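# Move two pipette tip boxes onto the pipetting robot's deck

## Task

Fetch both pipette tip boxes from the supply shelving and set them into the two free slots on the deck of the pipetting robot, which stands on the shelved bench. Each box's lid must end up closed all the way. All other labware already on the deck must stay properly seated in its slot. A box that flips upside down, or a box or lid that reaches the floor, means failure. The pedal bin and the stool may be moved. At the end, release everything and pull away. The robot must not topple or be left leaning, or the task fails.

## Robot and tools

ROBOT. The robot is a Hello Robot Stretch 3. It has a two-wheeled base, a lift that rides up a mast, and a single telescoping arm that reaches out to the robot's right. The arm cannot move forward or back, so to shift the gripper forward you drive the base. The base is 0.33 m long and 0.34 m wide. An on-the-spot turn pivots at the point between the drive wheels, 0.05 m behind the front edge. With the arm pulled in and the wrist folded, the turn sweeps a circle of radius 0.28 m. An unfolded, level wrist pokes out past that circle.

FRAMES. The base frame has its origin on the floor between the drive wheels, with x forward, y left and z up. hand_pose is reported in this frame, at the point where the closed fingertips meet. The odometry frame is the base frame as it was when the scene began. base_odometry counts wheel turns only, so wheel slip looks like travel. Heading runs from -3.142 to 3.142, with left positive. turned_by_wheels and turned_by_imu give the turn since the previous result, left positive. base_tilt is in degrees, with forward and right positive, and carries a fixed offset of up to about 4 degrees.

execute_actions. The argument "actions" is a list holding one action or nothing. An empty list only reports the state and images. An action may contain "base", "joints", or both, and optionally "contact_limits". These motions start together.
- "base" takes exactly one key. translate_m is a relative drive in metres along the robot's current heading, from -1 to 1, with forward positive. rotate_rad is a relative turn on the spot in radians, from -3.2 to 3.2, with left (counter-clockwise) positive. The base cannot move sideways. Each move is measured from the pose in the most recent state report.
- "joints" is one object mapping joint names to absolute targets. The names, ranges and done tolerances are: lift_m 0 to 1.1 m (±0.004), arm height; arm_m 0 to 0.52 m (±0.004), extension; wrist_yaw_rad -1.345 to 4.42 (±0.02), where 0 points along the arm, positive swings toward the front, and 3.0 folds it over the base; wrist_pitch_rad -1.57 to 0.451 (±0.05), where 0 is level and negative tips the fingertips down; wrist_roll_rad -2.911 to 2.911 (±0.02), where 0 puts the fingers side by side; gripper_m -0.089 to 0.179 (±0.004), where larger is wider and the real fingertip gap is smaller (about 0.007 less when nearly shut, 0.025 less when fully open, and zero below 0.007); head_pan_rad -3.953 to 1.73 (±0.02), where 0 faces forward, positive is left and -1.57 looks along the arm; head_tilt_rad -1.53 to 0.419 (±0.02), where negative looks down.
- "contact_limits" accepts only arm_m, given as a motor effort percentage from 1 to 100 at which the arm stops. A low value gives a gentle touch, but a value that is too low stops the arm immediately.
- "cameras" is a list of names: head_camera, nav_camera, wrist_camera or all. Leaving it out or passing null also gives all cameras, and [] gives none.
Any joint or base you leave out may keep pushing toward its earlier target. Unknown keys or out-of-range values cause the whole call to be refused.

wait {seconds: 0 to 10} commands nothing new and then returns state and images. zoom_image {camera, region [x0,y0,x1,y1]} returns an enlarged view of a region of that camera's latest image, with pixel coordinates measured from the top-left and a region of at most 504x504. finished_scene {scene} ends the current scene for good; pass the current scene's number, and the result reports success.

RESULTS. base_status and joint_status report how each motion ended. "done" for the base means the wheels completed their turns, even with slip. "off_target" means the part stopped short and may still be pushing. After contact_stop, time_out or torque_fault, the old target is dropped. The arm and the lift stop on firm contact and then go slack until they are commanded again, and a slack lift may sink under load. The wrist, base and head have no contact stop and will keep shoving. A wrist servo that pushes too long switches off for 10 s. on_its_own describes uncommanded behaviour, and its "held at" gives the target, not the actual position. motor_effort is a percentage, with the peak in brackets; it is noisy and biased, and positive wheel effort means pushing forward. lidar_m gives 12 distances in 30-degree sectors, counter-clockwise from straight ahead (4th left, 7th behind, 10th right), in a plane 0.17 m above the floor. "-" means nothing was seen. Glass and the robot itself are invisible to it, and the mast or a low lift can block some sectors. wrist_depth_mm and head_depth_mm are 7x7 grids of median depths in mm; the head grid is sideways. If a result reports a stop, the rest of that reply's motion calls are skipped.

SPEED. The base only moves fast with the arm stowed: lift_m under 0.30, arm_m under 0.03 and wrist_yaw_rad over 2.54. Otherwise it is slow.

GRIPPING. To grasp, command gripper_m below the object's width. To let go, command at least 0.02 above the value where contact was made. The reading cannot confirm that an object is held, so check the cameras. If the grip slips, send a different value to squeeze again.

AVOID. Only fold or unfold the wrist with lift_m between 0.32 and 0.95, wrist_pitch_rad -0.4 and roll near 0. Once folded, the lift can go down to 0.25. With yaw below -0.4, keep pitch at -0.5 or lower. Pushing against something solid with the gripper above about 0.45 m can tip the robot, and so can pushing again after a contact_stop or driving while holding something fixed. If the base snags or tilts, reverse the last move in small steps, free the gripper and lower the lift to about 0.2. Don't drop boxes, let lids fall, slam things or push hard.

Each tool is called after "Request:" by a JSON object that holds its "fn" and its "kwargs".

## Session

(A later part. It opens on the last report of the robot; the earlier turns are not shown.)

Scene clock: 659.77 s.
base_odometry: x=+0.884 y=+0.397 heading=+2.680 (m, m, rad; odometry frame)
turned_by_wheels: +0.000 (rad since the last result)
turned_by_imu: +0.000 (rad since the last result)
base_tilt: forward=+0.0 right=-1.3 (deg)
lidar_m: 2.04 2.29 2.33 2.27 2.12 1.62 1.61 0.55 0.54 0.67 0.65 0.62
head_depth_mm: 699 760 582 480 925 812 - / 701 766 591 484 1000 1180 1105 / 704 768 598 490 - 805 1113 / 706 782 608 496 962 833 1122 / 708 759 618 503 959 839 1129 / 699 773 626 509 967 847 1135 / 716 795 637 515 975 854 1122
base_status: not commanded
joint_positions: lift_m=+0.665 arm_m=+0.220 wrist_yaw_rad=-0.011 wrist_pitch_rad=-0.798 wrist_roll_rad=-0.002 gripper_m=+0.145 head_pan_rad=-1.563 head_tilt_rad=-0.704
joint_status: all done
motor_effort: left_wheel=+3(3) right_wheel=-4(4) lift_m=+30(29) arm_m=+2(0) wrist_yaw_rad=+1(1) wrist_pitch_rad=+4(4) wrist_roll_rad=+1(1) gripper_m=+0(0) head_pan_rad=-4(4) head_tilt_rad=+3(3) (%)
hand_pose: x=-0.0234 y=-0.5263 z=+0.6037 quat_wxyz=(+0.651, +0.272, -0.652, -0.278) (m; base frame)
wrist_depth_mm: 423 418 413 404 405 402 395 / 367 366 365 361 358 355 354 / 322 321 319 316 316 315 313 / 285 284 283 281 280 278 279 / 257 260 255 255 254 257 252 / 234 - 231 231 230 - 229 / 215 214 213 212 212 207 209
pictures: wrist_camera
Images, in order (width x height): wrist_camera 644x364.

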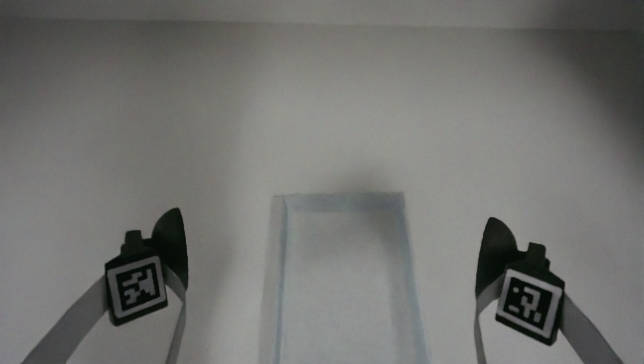

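Request:
{"fn": "execute_actions", "kwargs": {"actions": [{"base":{"translate_m":-0.008},"joints":{"lift_m":0.611,"arm_m":0.215}}], "cameras": []}}

Request:
{"fn": "execute_actions", "kwargs": {"actions": [{"joints":{"gripper_m":0.047}}], "cameras": []}}

Request:
{"fn": "execute_actions", "kwargs": {"actions": [{"joints":{"lift_m":0.64}}], "cameras": ["wrist_camera"]}}

Request:
{"fn": "execute_actions", "kwargs": {"actions": [{"base":{"translate_m":0.008},"joints":{"arm_m":0.003,"wrist_yaw_rad":-0.055}}], "cameras": []}}

Request:
{"fn": "execute_actions", "kwargs": {"actions": [{"base":{"rotate_rad":0.766}}], "cameras": []}}

Request:
{"fn": "execute_actions", "kwargs": {"actions": [{"base":{"translate_m":0.995}}], "cameras": []}}

Request:
{"fn": "execute_actions", "kwargs": {"actions": [{"base":{"translate_m":1.0},"joints":{"lift_m":0.915}}], "cameras": []}}

Request:
{"fn": "execute_actions", "kwargs": {"actions": [{"base":{"rotate_rad":0.826},"joints":{"arm_m":0.22}}], "cameras": []}}

Request:
{"fn": "execute_actions", "kwargs": {"actions": [{"base":{"translate_m":-0.02},"joints":{"arm_m":0.432}}], "cameras": ["wrist_camera","head_camera"]}}

Request:
{"fn": "zoom_image", "kwargs": {"camera": "wrist_camera", "region": [200,110,460,364]}}

Request:
{"fn": "zoom_image", "kwargs": {"camera": "head_camera", "region": [340,140,480,280]}}

Scene clock: 680.67 s.
base_odometry: x=+0.891 y=+0.394 heading=+2.680 (m, m, rad; odometry frame)
turned_by_wheels: +0.000 (rad since the last result)
turned_by_imu: +0.000 (rad since the last result)
base_tilt: forward=+0.0 right=-1.3 (deg)
lidar_m: 2.05 2.30 2.33 2.27 2.12 1.61 1.61 0.54 0.53 0.67 0.66 0.63
head_depth_mm: 699 759 582 479 922 811 - / 700 763 589 484 957 - 1104 / 703 766 599 490 980 1178 1116 / 706 782 607 496 952 834 1122 / 708 763 617 502 956 839 1128 / 701 764 626 508 965 847 1138 / 714 794 637 515 975 855 1124
base_status: done
joint_positions: lift_m=+0.611 arm_m=+0.215 wrist_yaw_rad=-0.011 wrist_pitch_rad=-0.798 wrist_roll_rad=-0.002 gripper_m=+0.145 head_pan_rad=-1.563 head_tilt_rad=-0.704
joint_status: all done
motor_effort: left_wheel=+3(5) right_wheel=-3(10) lift_m=+29(30) arm_m=-4(3) wrist_yaw_rad=+1(2) wrist_pitch_rad=+4(4) wrist_roll_rad=+1(0) gripper_m=+1(1) head_pan_rad=-4(5) head_tilt_rad=+3(2) (%)
hand_pose: x=-0.0234 y=-0.5219 z=+0.5497 quat_wxyz=(+0.651, +0.272, -0.652, -0.278) (m; base frame)
wrist_depth_mm: 326 323 321 319 316 314 313 / 279 279 275 274 274 272 268 / 245 243 243 242 240 239 238 / 217 217 214 214 214 214 212 / 195 199 194 194 192 196 191 / 179 - 177 176 176 - 175 / - 162 162 161 161 158 160
pictures: none
No camera images: the call's "cameras" was empty. Leave "cameras" out to get every camera's image.

Scene clock: 682.13 s.
base_odometry: x=+0.891 y=+0.394 heading=+2.680 (m, m, rad; odometry frame)
turned_by_wheels: +0.000 (rad since the last result)
turned_by_imu: +0.000 (rad since the last result)
base_tilt: forward=+0.0 right=-1.3 (deg)
lidar_m: 2.05 2.30 2.33 2.27 2.12 1.61 1.60 0.54 0.53 0.67 0.66 0.63
head_depth_mm: 697 762 581 479 925 810 - / 700 765 589 485 960 - 1106 / 703 767 598 491 983 1177 1115 / 707 784 607 497 953 831 1126 / 709 760 617 503 961 839 1130 / 699 765 625 509 967 845 1137 / 715 794 635 515 975 855 1124
base_status: not commanded
joint_positions: lift_m=+0.611 arm_m=+0.215 wrist_yaw_rad=-0.011 wrist_pitch_rad=-0.798 wrist_roll_rad=-0.002 gripper_m=+0.048 head_pan_rad=-1.563 head_tilt_rad=-0.704
joint_status: all done
motor_effort: left_wheel=+2(3) right_wheel=-3(3) lift_m=+29(29) arm_m=-4(4) wrist_yaw_rad=+2(1) wrist_pitch_rad=+4(4) wrist_roll_rad=+1(0) gripper_m=-15(92) head_pan_rad=-4(5) head_tilt_rad=+3(2) (%)
hand_pose: x=-0.0234 y=-0.5219 z=+0.5497 quat_wxyz=(+0.651, +0.272, -0.652, -0.278) (m; base frame)
wrist_depth_mm: 326 324 320 321 319 318 313 / 280 278 275 275 274 271 270 / 244 243 242 241 240 238 238 / 219 217 216 214 213 213 213 / 196 195 199 193 193 192 191 / 178 180 176 177 176 176 174 / 163 163 162 162 161 160 160
pictures: none
No camera images: the call's "cameras" was empty. Leave "cameras" out to get every camera's image.

Scene clock: 683.17 s.
base_odometry: x=+0.891 y=+0.394 heading=+2.680 (m, m, rad; odometry frame)
turned_by_wheels: +0.000 (rad since the last result)
turned_by_imu: +0.000 (rad since the last result)
base_tilt: forward=+0.0 right=-1.3 (deg)
lidar_m: 2.05 2.30 2.33 2.27 2.11 1.61 1.61 0.54 0.53 0.67 0.66 0.63
head_depth_mm: 697 762 581 479 924 812 - / 701 764 590 485 986 1179 1106 / 704 767 598 490 993 1150 1112 / 708 783 607 497 963 831 1124 / 708 761 617 503 961 838 1130 / 700 764 626 509 966 845 1138 / 713 796 637 515 978 851 1127
base_status: not commanded
joint_positions: lift_m=+0.640 arm_m=+0.215 wrist_yaw_rad=-0.011 wrist_pitch_rad=-0.799 wrist_roll_rad=-0.002 gripper_m=+0.048 head_pan_rad=-1.563 head_tilt_rad=-0.704
joint_status: all done
motor_effort: left_wheel=+3(3) right_wheel=-4(3) lift_m=+43(45) arm_m=-4(4) wrist_yaw_rad=+1(1) wrist_pitch_rad=+4(4) wrist_roll_rad=+1(1) gripper_m=-16(15) head_pan_rad=-4(5) head_tilt_rad=+2(3) (%)
hand_pose: x=-0.0234 y=-0.5217 z=+0.5780 quat_wxyz=(+0.651, +0.272, -0.652, -0.279) (m; base frame)
wrist_depth_mm: 380 379 375 371 371 368 365 / 327 323 322 319 317 316 316 / 286 282 282 281 279 279 277 / 253 252 250 250 250 249 247 / 228 228 231 226 226 224 223 / 208 209 204 205 205 206 203 / 190 189 188 188 187 186 187
pictures: wrist_camera
Images, in order (width x height): wrist_camera 644x364.

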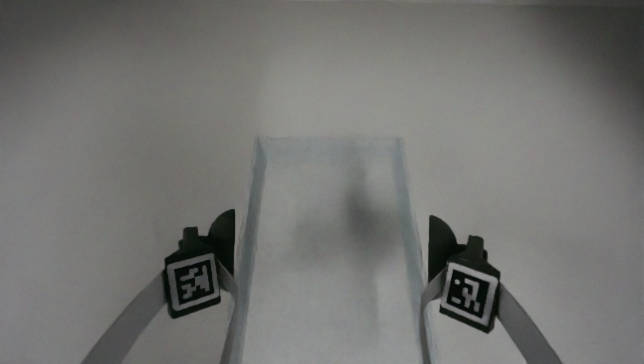

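Scene clock: 685.97 s.
base_odometry: x=+0.884 y=+0.397 heading=+2.680 (m, m, rad; odometry frame)
turned_by_wheels: +0.000 (rad since the last result)
turned_by_imu: +0.000 (rad since the last result)
base_tilt: forward=-0.1 right=-1.3 (deg)
lidar_m: 2.05 2.29 2.33 2.27 2.13 1.63 1.62 0.54 0.54 0.67 0.65 0.62
head_depth_mm: 698 762 582 482 923 814 1113 / 702 765 591 485 930 818 1105 / 706 766 598 490 939 826 - / 707 784 606 497 948 835 1117 / 708 759 618 502 957 842 1131 / 699 775 626 509 966 847 1136 / 715 794 635 516 976 854 1123
base_status: done
joint_positions: lift_m=+0.640 arm_m=+0.003 wrist_yaw_rad=-0.054 wrist_pitch_rad=-0.799 wrist_roll_rad=-0.002 gripper_m=+0.048 head_pan_rad=-1.563 head_tilt_rad=-0.704
joint_status: all done
motor_effort: left_wheel=+3(8) right_wheel=-4(7) lift_m=+43(43) arm_m=-4(4) wrist_yaw_rad=-2(2) wrist_pitch_rad=+4(4) wrist_roll_rad=+1(1) gripper_m=-16(15) head_pan_rad=-4(5) head_tilt_rad=+3(3) (%)
hand_pose: x=-0.0302 y=-0.3094 z=+0.5780 quat_wxyz=(+0.645, +0.258, -0.657, -0.293) (m; base frame)
wrist_depth_mm: 384 377 376 373 369 369 365 / 328 322 321 321 320 318 316 / 287 284 285 281 281 280 278 / 289 286 283 283 277 277 272 / 618 760 756 735 749 667 435 / 636 685 686 687 679 583 517 / 715 692 687 686 689 689 693
pictures: none
No camera images: the call's "cameras" was empty. Leave "cameras" out to get every camera's image.

Scene clock: 688.13 s.
base_odometry: x=+0.884 y=+0.397 heading=-2.837 (m, m, rad; odometry frame)
turned_by_wheels: +0.766 (rad since the last result)
turned_by_imu: +0.754 (rad since the last result)
base_tilt: forward=+0.0 right=-1.3 (deg)
lidar_m: 2.54 2.27 2.28 1.80 1.74 1.65 0.53 0.70 0.67 0.62 1.87 2.05
head_depth_mm: 750 747 582 1035 923 781 1100 / 663 744 590 1050 932 843 1116 / 593 672 622 915 941 1241 - / 536 599 654 804 968 1277 1157 / 533 1406 1708 1961 1642 1373 1176 / 1394 1648 2049 2062 1654 1387 1186 / 1604 1984 2454 2092 1676 1392 1191
base_status: done
joint_positions: lift_m=+0.640 arm_m=+0.003 wrist_yaw_rad=-0.054 wrist_pitch_rad=-0.799 wrist_roll_rad=-0.002 gripper_m=+0.048 head_pan_rad=-1.563 head_tilt_rad=-0.704
joint_status: not commanded
motor_effort: left_wheel=-2(8) right_wheel=+3(8) lift_m=+43(42) arm_m=-4(4) wrist_yaw_rad=-1(1) wrist_pitch_rad=+4(4) wrist_roll_rad=+1(1) gripper_m=-15(16) head_pan_rad=-5(5) head_tilt_rad=+3(3) (%)
hand_pose: x=-0.0302 y=-0.3094 z=+0.5780 quat_wxyz=(+0.645, +0.258, -0.657, -0.293) (m; base frame)
wrist_depth_mm: - - - 374 371 368 365 / - - - 473 319 317 317 / - - - 661 317 280 278 / 946 955 941 783 831 276 248 / 850 838 853 792 750 747 244 / 764 774 760 748 682 683 678 / 701 695 697 693 677 604 607
pictures: none
No camera images: the call's "cameras" was empty. Leave "cameras" out to get every camera's image.

Scene clock: 699.33 s.
base_odometry: x=-0.066 y=+0.099 heading=-2.837 (m, m, rad; odometry frame)
turned_by_wheels: +0.000 (rad since the last result)
turned_by_imu: +0.001 (rad since the last result)
base_tilt: forward=+0.0 right=-1.3 (deg)
lidar_m: 1.77 1.56 1.56 1.84 2.26 2.27 1.53 1.13 1.60 1.89 1.30 1.59
head_depth_mm: 1545 1715 1921 1948 1585 1329 1183 / 1679 1872 2126 1964 1596 1341 1178 / 1848 2083 2350 1994 1614 1349 - / 2043 2351 2559 2026 1633 1363 1161 / 2189 2442 2595 2031 1647 1368 1178 / 2027 2237 2445 2070 1652 1383 1189 / 1889 2069 2276 2096 1665 1396 1193
base_status: done
joint_positions: lift_m=+0.640 arm_m=+0.003 wrist_yaw_rad=-0.054 wrist_pitch_rad=-0.799 wrist_roll_rad=-0.002 gripper_m=+0.048 head_pan_rad=-1.563 head_tilt_rad=-0.704
joint_status: not commanded
motor_effort: left_wheel=-2(4) right_wheel=+3(8) lift_m=+43(43) arm_m=-4(4) wrist_yaw_rad=-2(2) wrist_pitch_rad=+4(4) wrist_roll_rad=+1(1) gripper_m=-16(15) head_pan_rad=-4(4) head_tilt_rad=+2(3) (%)
hand_pose: x=-0.0302 y=-0.3094 z=+0.5780 quat_wxyz=(+0.645, +0.258, -0.657, -0.293) (m; base frame)
wrist_depth_mm: - - - - - - - / - - - - - - - / - - - - - - - / 940 936 932 933 933 933 923 / 851 847 862 840 830 835 842 / 763 780 761 775 768 761 758 / 710 701 711 706 706 694 687
pictures: none
No camera images: the call's "cameras" was empty. Leave "cameras" out to get every camera's image.

Scene clock: 710.50 s.
base_odometry: x=-1.020 y=-0.201 heading=-2.837 (m, m, rad; odometry frame)
turned_by_wheels: +0.000 (rad since the last result)
turned_by_imu: +0.001 (rad since the last result)
base_tilt: forward=+0.0 right=-1.3 (deg)
lidar_m: 0.78 1.43 0.99 0.99 1.78 2.95 2.38 2.02 2.32 0.75 0.75 1.24
head_depth_mm: 2202 2491 2553 1958 - - - / 1950 2244 2287 1861 1644 - - / 1756 1994 1105 1934 1704 - - / 1595 1749 1068 1888 1647 1331 1172 / 831 1041 1063 905 1601 1371 1177 / 832 977 1052 834 1532 1357 1191 / 846 1357 1083 801 978 1327 1190
base_status: done
joint_positions: lift_m=+0.915 arm_m=+0.003 wrist_yaw_rad=-0.054 wrist_pitch_rad=-0.799 wrist_roll_rad=-0.002 gripper_m=+0.048 head_pan_rad=-1.563 head_tilt_rad=-0.704
joint_status: all done
motor_effort: left_wheel=-3(4) right_wheel=+2(8) lift_m=+43(45) arm_m=-4(4) wrist_yaw_rad=-2(2) wrist_pitch_rad=+4(4) wrist_roll_rad=+1(1) gripper_m=-16(15) head_pan_rad=-5(4) head_tilt_rad=+2(3) (%)
hand_pose: x=-0.0302 y=-0.3094 z=+0.8530 quat_wxyz=(+0.645, +0.258, -0.657, -0.293) (m; base frame)
wrist_depth_mm: 433 453 500 - - - - / 402 438 - - - - - / 424 660 - - - - - / - - - - - - - / - - - - - - - / - - - - - - - / 985 956 956 994 969 957 952
pictures: none
No camera images: the call's "cameras" was empty. Leave "cameras" out to get every camera's image.

Scene clock: 713.33 s.
base_odometry: x=-1.020 y=-0.201 heading=-2.011 (m, m, rad; odometry frame)
turned_by_wheels: +0.826 (rad since the last result)
turned_by_imu: +0.813 (rad since the last result)
base_tilt: forward=+0.0 right=-1.3 (deg)
lidar_m: 1.42 0.99 1.27 2.91 2.52 2.02 2.33 1.05 0.76 0.78 0.78 1.45
head_depth_mm: 1135 1254 - 742 1500 1329 1146 / 1140 1265 - 745 1510 1342 1155 / 1148 1291 - - 1566 1351 1162 / 771 1307 1030 807 1582 1360 1166 / 772 1249 1043 809 1596 1366 1181 / 1170 1324 1109 837 1611 1386 1186 / 1178 1311 1127 848 1627 1308 1194
base_status: done
joint_positions: lift_m=+0.915 arm_m=+0.220 wrist_yaw_rad=-0.054 wrist_pitch_rad=-0.799 wrist_roll_rad=-0.002 gripper_m=+0.048 head_pan_rad=-1.563 head_tilt_rad=-0.704
joint_status: all done
motor_effort: left_wheel=-1(9) right_wheel=+2(8) lift_m=+43(43) arm_m=+2(2) wrist_yaw_rad=-1(2) wrist_pitch_rad=+4(4) wrist_roll_rad=+0(1) gripper_m=-15(16) head_pan_rad=-5(4) head_tilt_rad=+3(3) (%)
hand_pose: x=-0.0303 y=-0.5257 z=+0.8530 quat_wxyz=(+0.645, +0.258, -0.657, -0.293) (m; base frame)
wrist_depth_mm: 470 460 361 326 406 406 318 / 404 386 320 287 360 372 284 / 349 335 319 319 319 324 310 / 315 309 308 304 302 301 298 / 280 278 284 278 276 276 272 / - - - - - - - / 959 946 980 979 964 956 944
pictures: none
No camera images: the call's "cameras" was empty. Leave "cameras" out to get every camera's image.

Scene clock: 716.13 s.
base_odometry: x=-1.011 y=-0.182 heading=-2.011 (m, m, rad; odometry frame)
turned_by_wheels: +0.000 (rad since the last result)
turned_by_imu: +0.000 (rad since the last result)
base_tilt: forward=+0.0 right=-1.3 (deg)
lidar_m: 1.44 1.00 1.30 2.91 2.50 2.00 2.30 1.03 0.74 0.78 0.79 1.47
head_depth_mm: 1132 1252 - 778 1507 1305 1149 / 1138 1171 920 781 1545 1334 1152 / 1144 - 885 786 1525 1349 1157 / 769 1286 1025 796 1576 1362 1169 / 773 1242 1037 809 1594 1374 1178 / 1150 1324 1110 835 1610 1371 1183 / 1178 1310 1123 845 1633 1330 1193
base_status: done
joint_positions: lift_m=+0.915 arm_m=+0.432 wrist_yaw_rad=-0.054 wrist_pitch_rad=-0.799 wrist_roll_rad=-0.002 gripper_m=+0.048 head_pan_rad=-1.563 head_tilt_rad=-0.704
joint_status: all done
motor_effort: left_wheel=-3(8) right_wheel=+3(5) lift_m=+43(42) arm_m=+2(0) wrist_yaw_rad=-1(1) wrist_pitch_rad=+4(4) wrist_roll_rad=+1(1) gripper_m=-16(16) head_pan_rad=-5(5) head_tilt_rad=+3(3) (%)
hand_pose: x=-0.0303 y=-0.7377 z=+0.8530 quat_wxyz=(+0.645, +0.258, -0.657, -0.293) (m; base frame)
wrist_depth_mm: 467 451 458 455 265 263 419 / 400 389 398 395 262 259 259 / 350 337 330 328 260 257 257 / 312 243 292 212 284 302 286 / 274 219 248 191 252 262 250 / 203 201 207 173 179 239 236 / 182 183 214 160 164 216 217
pictures: head_camera (sideways: a quarter turn clockwise sets it upright), wrist_camera
Images, in order (width x height): head_camera 896x504, wrist_camera 644x364.

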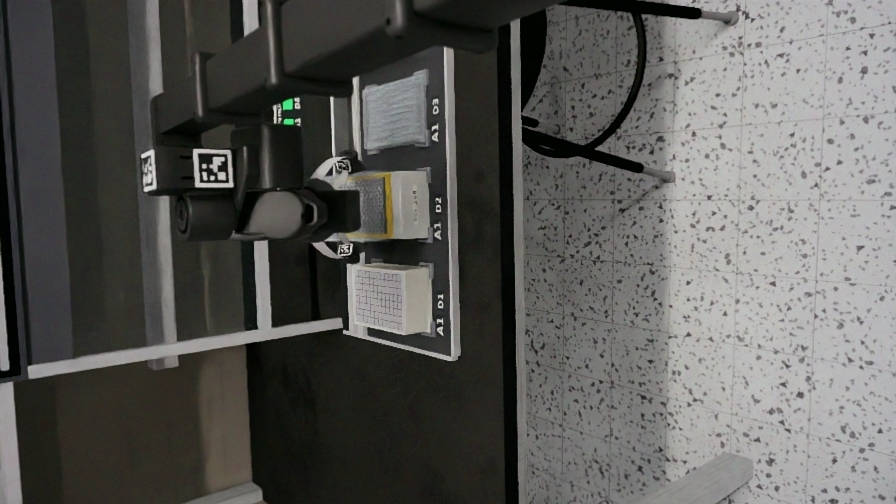

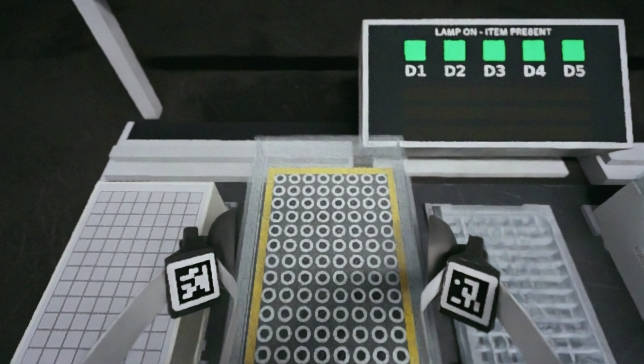

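Region (200, 110, 460, 364) of wrist_camera's 644x364 image, scaled by 1.938; it fills the top 492 rows of this view, and the rest is white.

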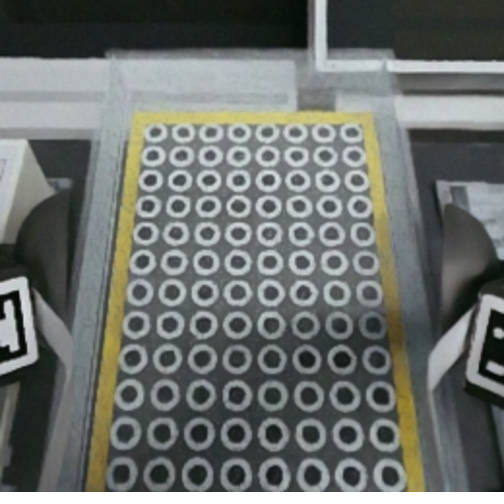

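Region (340, 140, 480, 280) of head_camera's 896x504 image, scaled by 3.600, with more detail than that image has.

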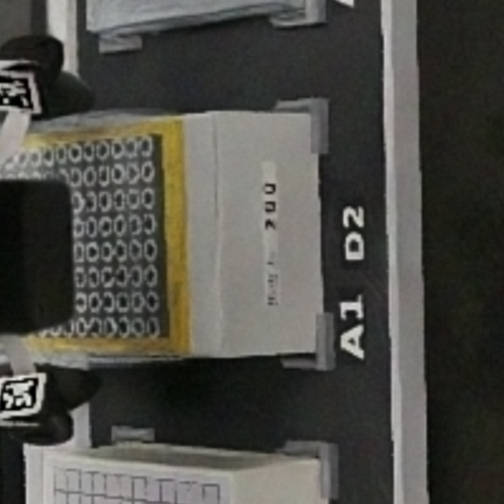

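Request:
{"fn": "execute_actions", "kwargs": {"actions": [{"joints":{"arm_m":0.4345,"wrist_yaw_rad":-0.061}}], "cameras": []}}

Request:
{"fn": "execute_actions", "kwargs": {"actions": [{"joints":{"lift_m":0.895}}], "cameras": ["head_camera","wrist_camera"]}}

Request:
{"fn": "zoom_image", "kwargs": {"camera": "head_camera", "region": [340,140,480,280]}}

Scene clock: 725.97 s.
base_odometry: x=-1.011 y=-0.182 heading=-2.011 (m, m, rad; odometry frame)
turned_by_wheels: +0.000 (rad since the last result)
turned_by_imu: +0.000 (rad since the last result)
base_tilt: forward=-0.1 right=-1.2 (deg)
lidar_m: 1.44 1.00 1.31 2.91 2.51 2.00 2.30 1.03 0.74 0.78 0.80 1.47
head_depth_mm: 1135 1253 - 780 1509 1306 1149 / 1140 1169 922 781 1554 1342 1157 / 1147 - 898 787 1528 1350 1160 / 769 1284 984 798 1583 1360 1174 / 771 1244 1035 808 1600 1366 1176 / 1154 1324 1109 836 1615 1382 1191 / 1177 1317 1129 848 1621 1329 1191
base_status: not commanded
joint_positions: lift_m=+0.915 arm_m=+0.434 wrist_yaw_rad=-0.058 wrist_pitch_rad=-0.799 wrist_roll_rad=-0.002 gripper_m=+0.048 head_pan_rad=-1.563 head_tilt_rad=-0.704
joint_status: all done
motor_effort: left_wheel=-3(2) right_wheel=+3(3) lift_m=+42(43) arm_m=+2(4) wrist_yaw_rad=-3(3) wrist_pitch_rad=+4(4) wrist_roll_rad=+0(1) gripper_m=-15(15) head_pan_rad=-5(4) head_tilt_rad=+3(3) (%)
hand_pose: x=-0.0310 y=-0.7402 z=+0.8530 quat_wxyz=(+0.644, +0.256, -0.658, -0.294) (m; base frame)
wrist_depth_mm: 453 451 462 457 264 262 426 / 398 385 394 395 260 260 259 / 350 340 326 327 256 257 254 / 312 293 290 211 284 303 283 / 275 218 250 190 253 262 251 / 203 200 185 174 179 239 237 / 182 185 213 160 164 217 218
pictures: none
No camera images: the call's "cameras" was empty. Leave "cameras" out to get every camera's image.

Scene clock: 726.90 s.
base_odometry: x=-1.011 y=-0.182 heading=-2.011 (m, m, rad; odometry frame)
turned_by_wheels: +0.000 (rad since the last result)
turned_by_imu: +0.000 (rad since the last result)
base_tilt: forward=+0.0 right=-1.3 (deg)
lidar_m: 1.44 1.00 1.31 2.91 2.51 2.01 2.30 1.03 0.74 0.78 0.80 1.48
head_depth_mm: 1131 1253 - - 1504 1304 1148 / 1140 1174 920 783 1547 1342 1155 / 1142 1185 - 790 1529 1351 1159 / 769 1291 1032 797 1583 1356 1172 / 772 1245 1035 807 1595 1371 1173 / 1152 1326 1108 838 1616 1385 1186 / 1178 1318 1126 848 1629 1324 1199
base_status: not commanded
joint_positions: lift_m=+0.895 arm_m=+0.434 wrist_yaw_rad=-0.059 wrist_pitch_rad=-0.800 wrist_roll_rad=-0.002 gripper_m=+0.048 head_pan_rad=-1.563 head_tilt_rad=-0.704
joint_status: all done
motor_effort: left_wheel=-2(2) right_wheel=+3(3) lift_m=+26(39) arm_m=+2(2) wrist_yaw_rad=-3(4) wrist_pitch_rad=+5(5) wrist_roll_rad=+1(1) gripper_m=-15(16) head_pan_rad=-5(4) head_tilt_rad=+2(3) (%)
hand_pose: x=-0.0311 y=-0.7401 z=+0.8334 quat_wxyz=(+0.644, +0.257, -0.658, -0.294) (m; base frame)
wrist_depth_mm: 416 413 421 419 247 246 245 / 366 356 365 362 243 242 240 / 322 295 297 293 242 240 238 / 287 219 260 189 260 265 265 / 201 197 202 170 176 242 237 / 179 181 157 155 156 220 218 / 165 170 196 142 145 200 200
pictures: head_camera (sideways: a quarter turn clockwise sets it upright), wrist_camera
Images, in order (width x height): head_camera 896x504, wrist_camera 644x364.

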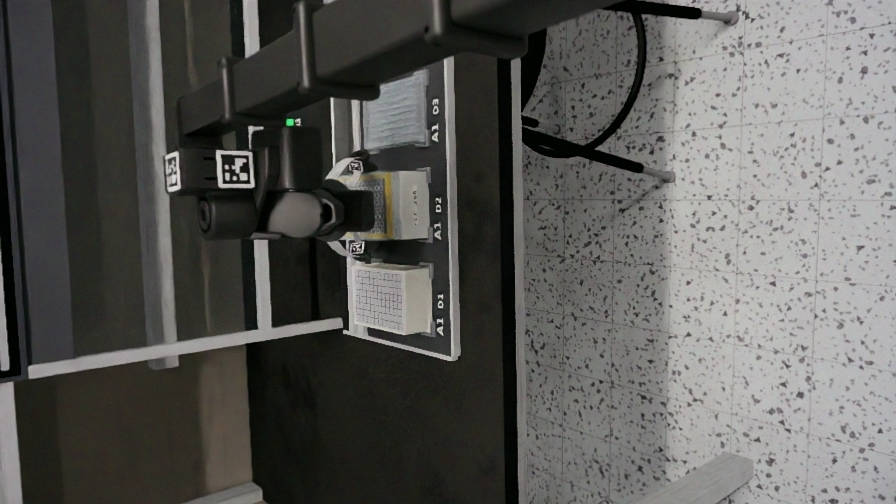

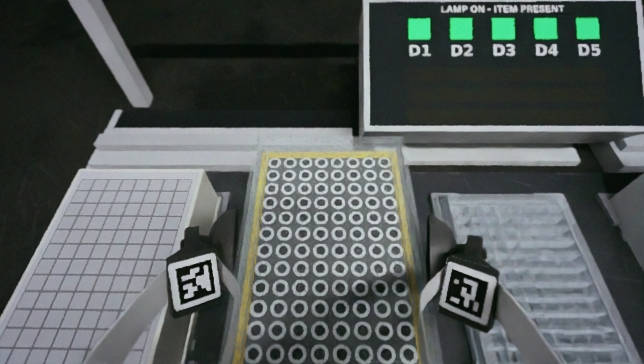

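Region (340, 140, 480, 280) of head_camera's 896x504 image, scaled by 3.600, with more detail than that image has.

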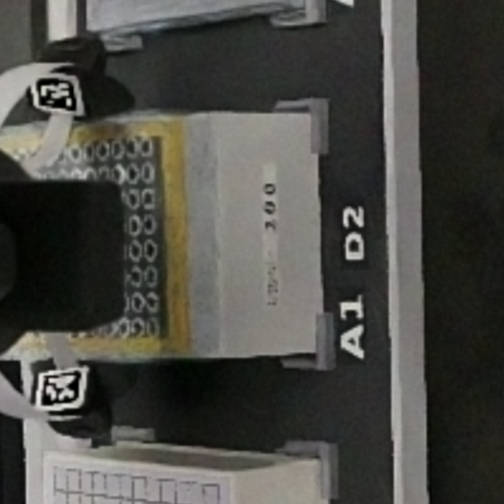

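Request:
{"fn": "execute_actions", "kwargs": {"actions": [{"joints":{"gripper_m":0.12}}], "cameras": []}}

Request:
{"fn": "execute_actions", "kwargs": {"actions": [{"joints":{"lift_m":0.94}}], "cameras": []}}

Request:
{"fn": "execute_actions", "kwargs": {"actions": [{"joints":{"arm_m":0.13}}], "cameras": ["wrist_camera"]}}

Scene clock: 732.87 s.
base_odometry: x=-1.011 y=-0.182 heading=-2.011 (m, m, rad; odometry frame)
turned_by_wheels: +0.000 (rad since the last result)
turned_by_imu: -0.001 (rad since the last result)
base_tilt: forward=+0.0 right=-1.3 (deg)
lidar_m: 1.45 1.00 1.30 2.91 2.50 2.00 2.30 1.03 0.74 0.78 0.80 1.47
head_depth_mm: 1133 1258 - - 1504 1300 1144 / 1136 1173 921 782 1551 1341 1156 / 1146 1184 - 786 1526 1350 1160 / 768 1282 1035 798 1584 1364 1169 / 773 1248 1038 807 1590 1370 1178 / 1151 1329 1112 836 1608 1379 1183 / 1176 1311 1123 846 1626 1327 1196
base_status: not commanded
joint_positions: lift_m=+0.895 arm_m=+0.434 wrist_yaw_rad=-0.059 wrist_pitch_rad=-0.801 wrist_roll_rad=-0.002 gripper_m=+0.120 head_pan_rad=-1.563 head_tilt_rad=-0.704
joint_status: all done
motor_effort: left_wheel=-2(3) right_wheel=+2(3) lift_m=+28(29) arm_m=+2(2) wrist_yaw_rad=-2(2) wrist_pitch_rad=+5(5) wrist_roll_rad=+1(1) gripper_m=+1(81) head_pan_rad=-5(5) head_tilt_rad=+2(3) (%)
hand_pose: x=-0.0311 y=-0.7400 z=+0.8333 quat_wxyz=(+0.644, +0.257, -0.658, -0.295) (m; base frame)
wrist_depth_mm: 418 413 423 417 246 244 243 / 364 356 363 362 244 241 240 / 322 295 291 293 240 239 239 / 280 217 257 187 254 266 264 / 197 196 233 169 231 243 238 / 179 181 207 154 158 221 217 / 167 166 196 141 146 196 199
pictures: none
No camera images: the call's "cameras" was empty. Leave "cameras" out to get every camera's image.

Scene clock: 734.10 s.
base_odometry: x=-1.011 y=-0.182 heading=-2.011 (m, m, rad; odometry frame)
turned_by_wheels: +0.000 (rad since the last result)
turned_by_imu: +0.000 (rad since the last result)
base_tilt: forward=+0.0 right=-1.2 (deg)
lidar_m: 1.44 1.00 1.31 2.90 2.49 2.00 2.30 1.03 0.74 0.78 0.80 1.47
head_depth_mm: 1133 1213 - 763 1496 1304 1148 / 1132 - 924 781 1556 1335 1156 / 766 - 904 786 1518 1354 1165 / 769 1304 935 795 1593 1362 1169 / 774 1252 1036 808 1602 1373 1177 / 1152 1330 1110 837 1608 1376 1186 / 1173 1315 1126 847 1625 1328 1195
base_status: not commanded
joint_positions: lift_m=+0.940 arm_m=+0.434 wrist_yaw_rad=-0.059 wrist_pitch_rad=-0.801 wrist_roll_rad=-0.002 gripper_m=+0.120 head_pan_rad=-1.563 head_tilt_rad=-0.704
joint_status: all done
motor_effort: left_wheel=-2(2) right_wheel=+2(2) lift_m=+42(44) arm_m=+2(2) wrist_yaw_rad=-3(2) wrist_pitch_rad=+5(5) wrist_roll_rad=+1(1) gripper_m=+0(0) head_pan_rad=-4(4) head_tilt_rad=+2(2) (%)
hand_pose: x=-0.0311 y=-0.7400 z=+0.8778 quat_wxyz=(+0.644, +0.257, -0.658, -0.295) (m; base frame)
wrist_depth_mm: 499 269 268 266 265 264 263 / 439 422 437 431 282 280 281 / 386 375 379 376 279 278 278 / 342 317 315 312 307 307 307 / 308 250 282 218 284 290 260 / 279 228 256 199 259 267 255 / 251 204 237 183 235 238 237
pictures: none
No camera images: the call's "cameras" was empty. Leave "cameras" out to get every camera's image.

Scene clock: 737.57 s.
base_odometry: x=-1.011 y=-0.182 heading=-2.011 (m, m, rad; odometry frame)
turned_by_wheels: +0.000 (rad since the last result)
turned_by_imu: +0.000 (rad since the last result)
base_tilt: forward=+0.0 right=-1.3 (deg)
lidar_m: 1.44 1.00 1.30 2.92 2.50 2.00 2.30 1.03 0.74 0.78 0.80 1.47
head_depth_mm: 1136 1253 1150 - 1506 1300 1146 / 1142 1269 - - 1532 1345 1154 / 1147 1287 943 - 1491 1349 1166 / 769 1308 1033 799 1583 1361 1167 / 773 1248 1038 808 1590 1383 1177 / 1151 1328 1108 838 1619 1383 1187 / 1167 1318 1127 847 1626 1331 1195
base_status: not commanded
joint_positions: lift_m=+0.940 arm_m=+0.130 wrist_yaw_rad=-0.060 wrist_pitch_rad=-0.801 wrist_roll_rad=-0.002 gripper_m=+0.120 head_pan_rad=-1.563 head_tilt_rad=-0.704
joint_status: all done
motor_effort: left_wheel=-2(2) right_wheel=+2(2) lift_m=+42(43) arm_m=-4(2) wrist_yaw_rad=-2(3) wrist_pitch_rad=+5(5) wrist_roll_rad=+1(1) gripper_m=+1(0) head_pan_rad=-4(5) head_tilt_rad=+3(3) (%)
hand_pose: x=-0.0312 y=-0.4361 z=+0.8778 quat_wxyz=(+0.644, +0.256, -0.658, -0.295) (m; base frame)
wrist_depth_mm: 517 512 423 369 476 382 437 / 439 431 395 381 415 389 386 / 382 387 380 378 373 373 369 / 359 358 354 355 354 351 349 / - - - - - - - / - - - - - - - / - 997 - 995 998 974 979
pictures: wrist_camera
Images, in order (width x height): wrist_camera 644x364.

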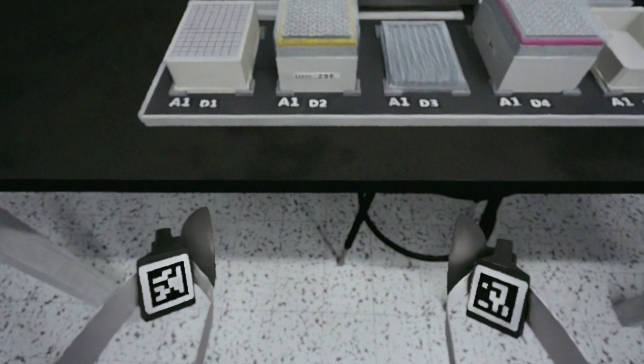

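Request:
{"fn": "finished_scene", "kwargs": {"scene": 2}}

The scene is finished: the task was done.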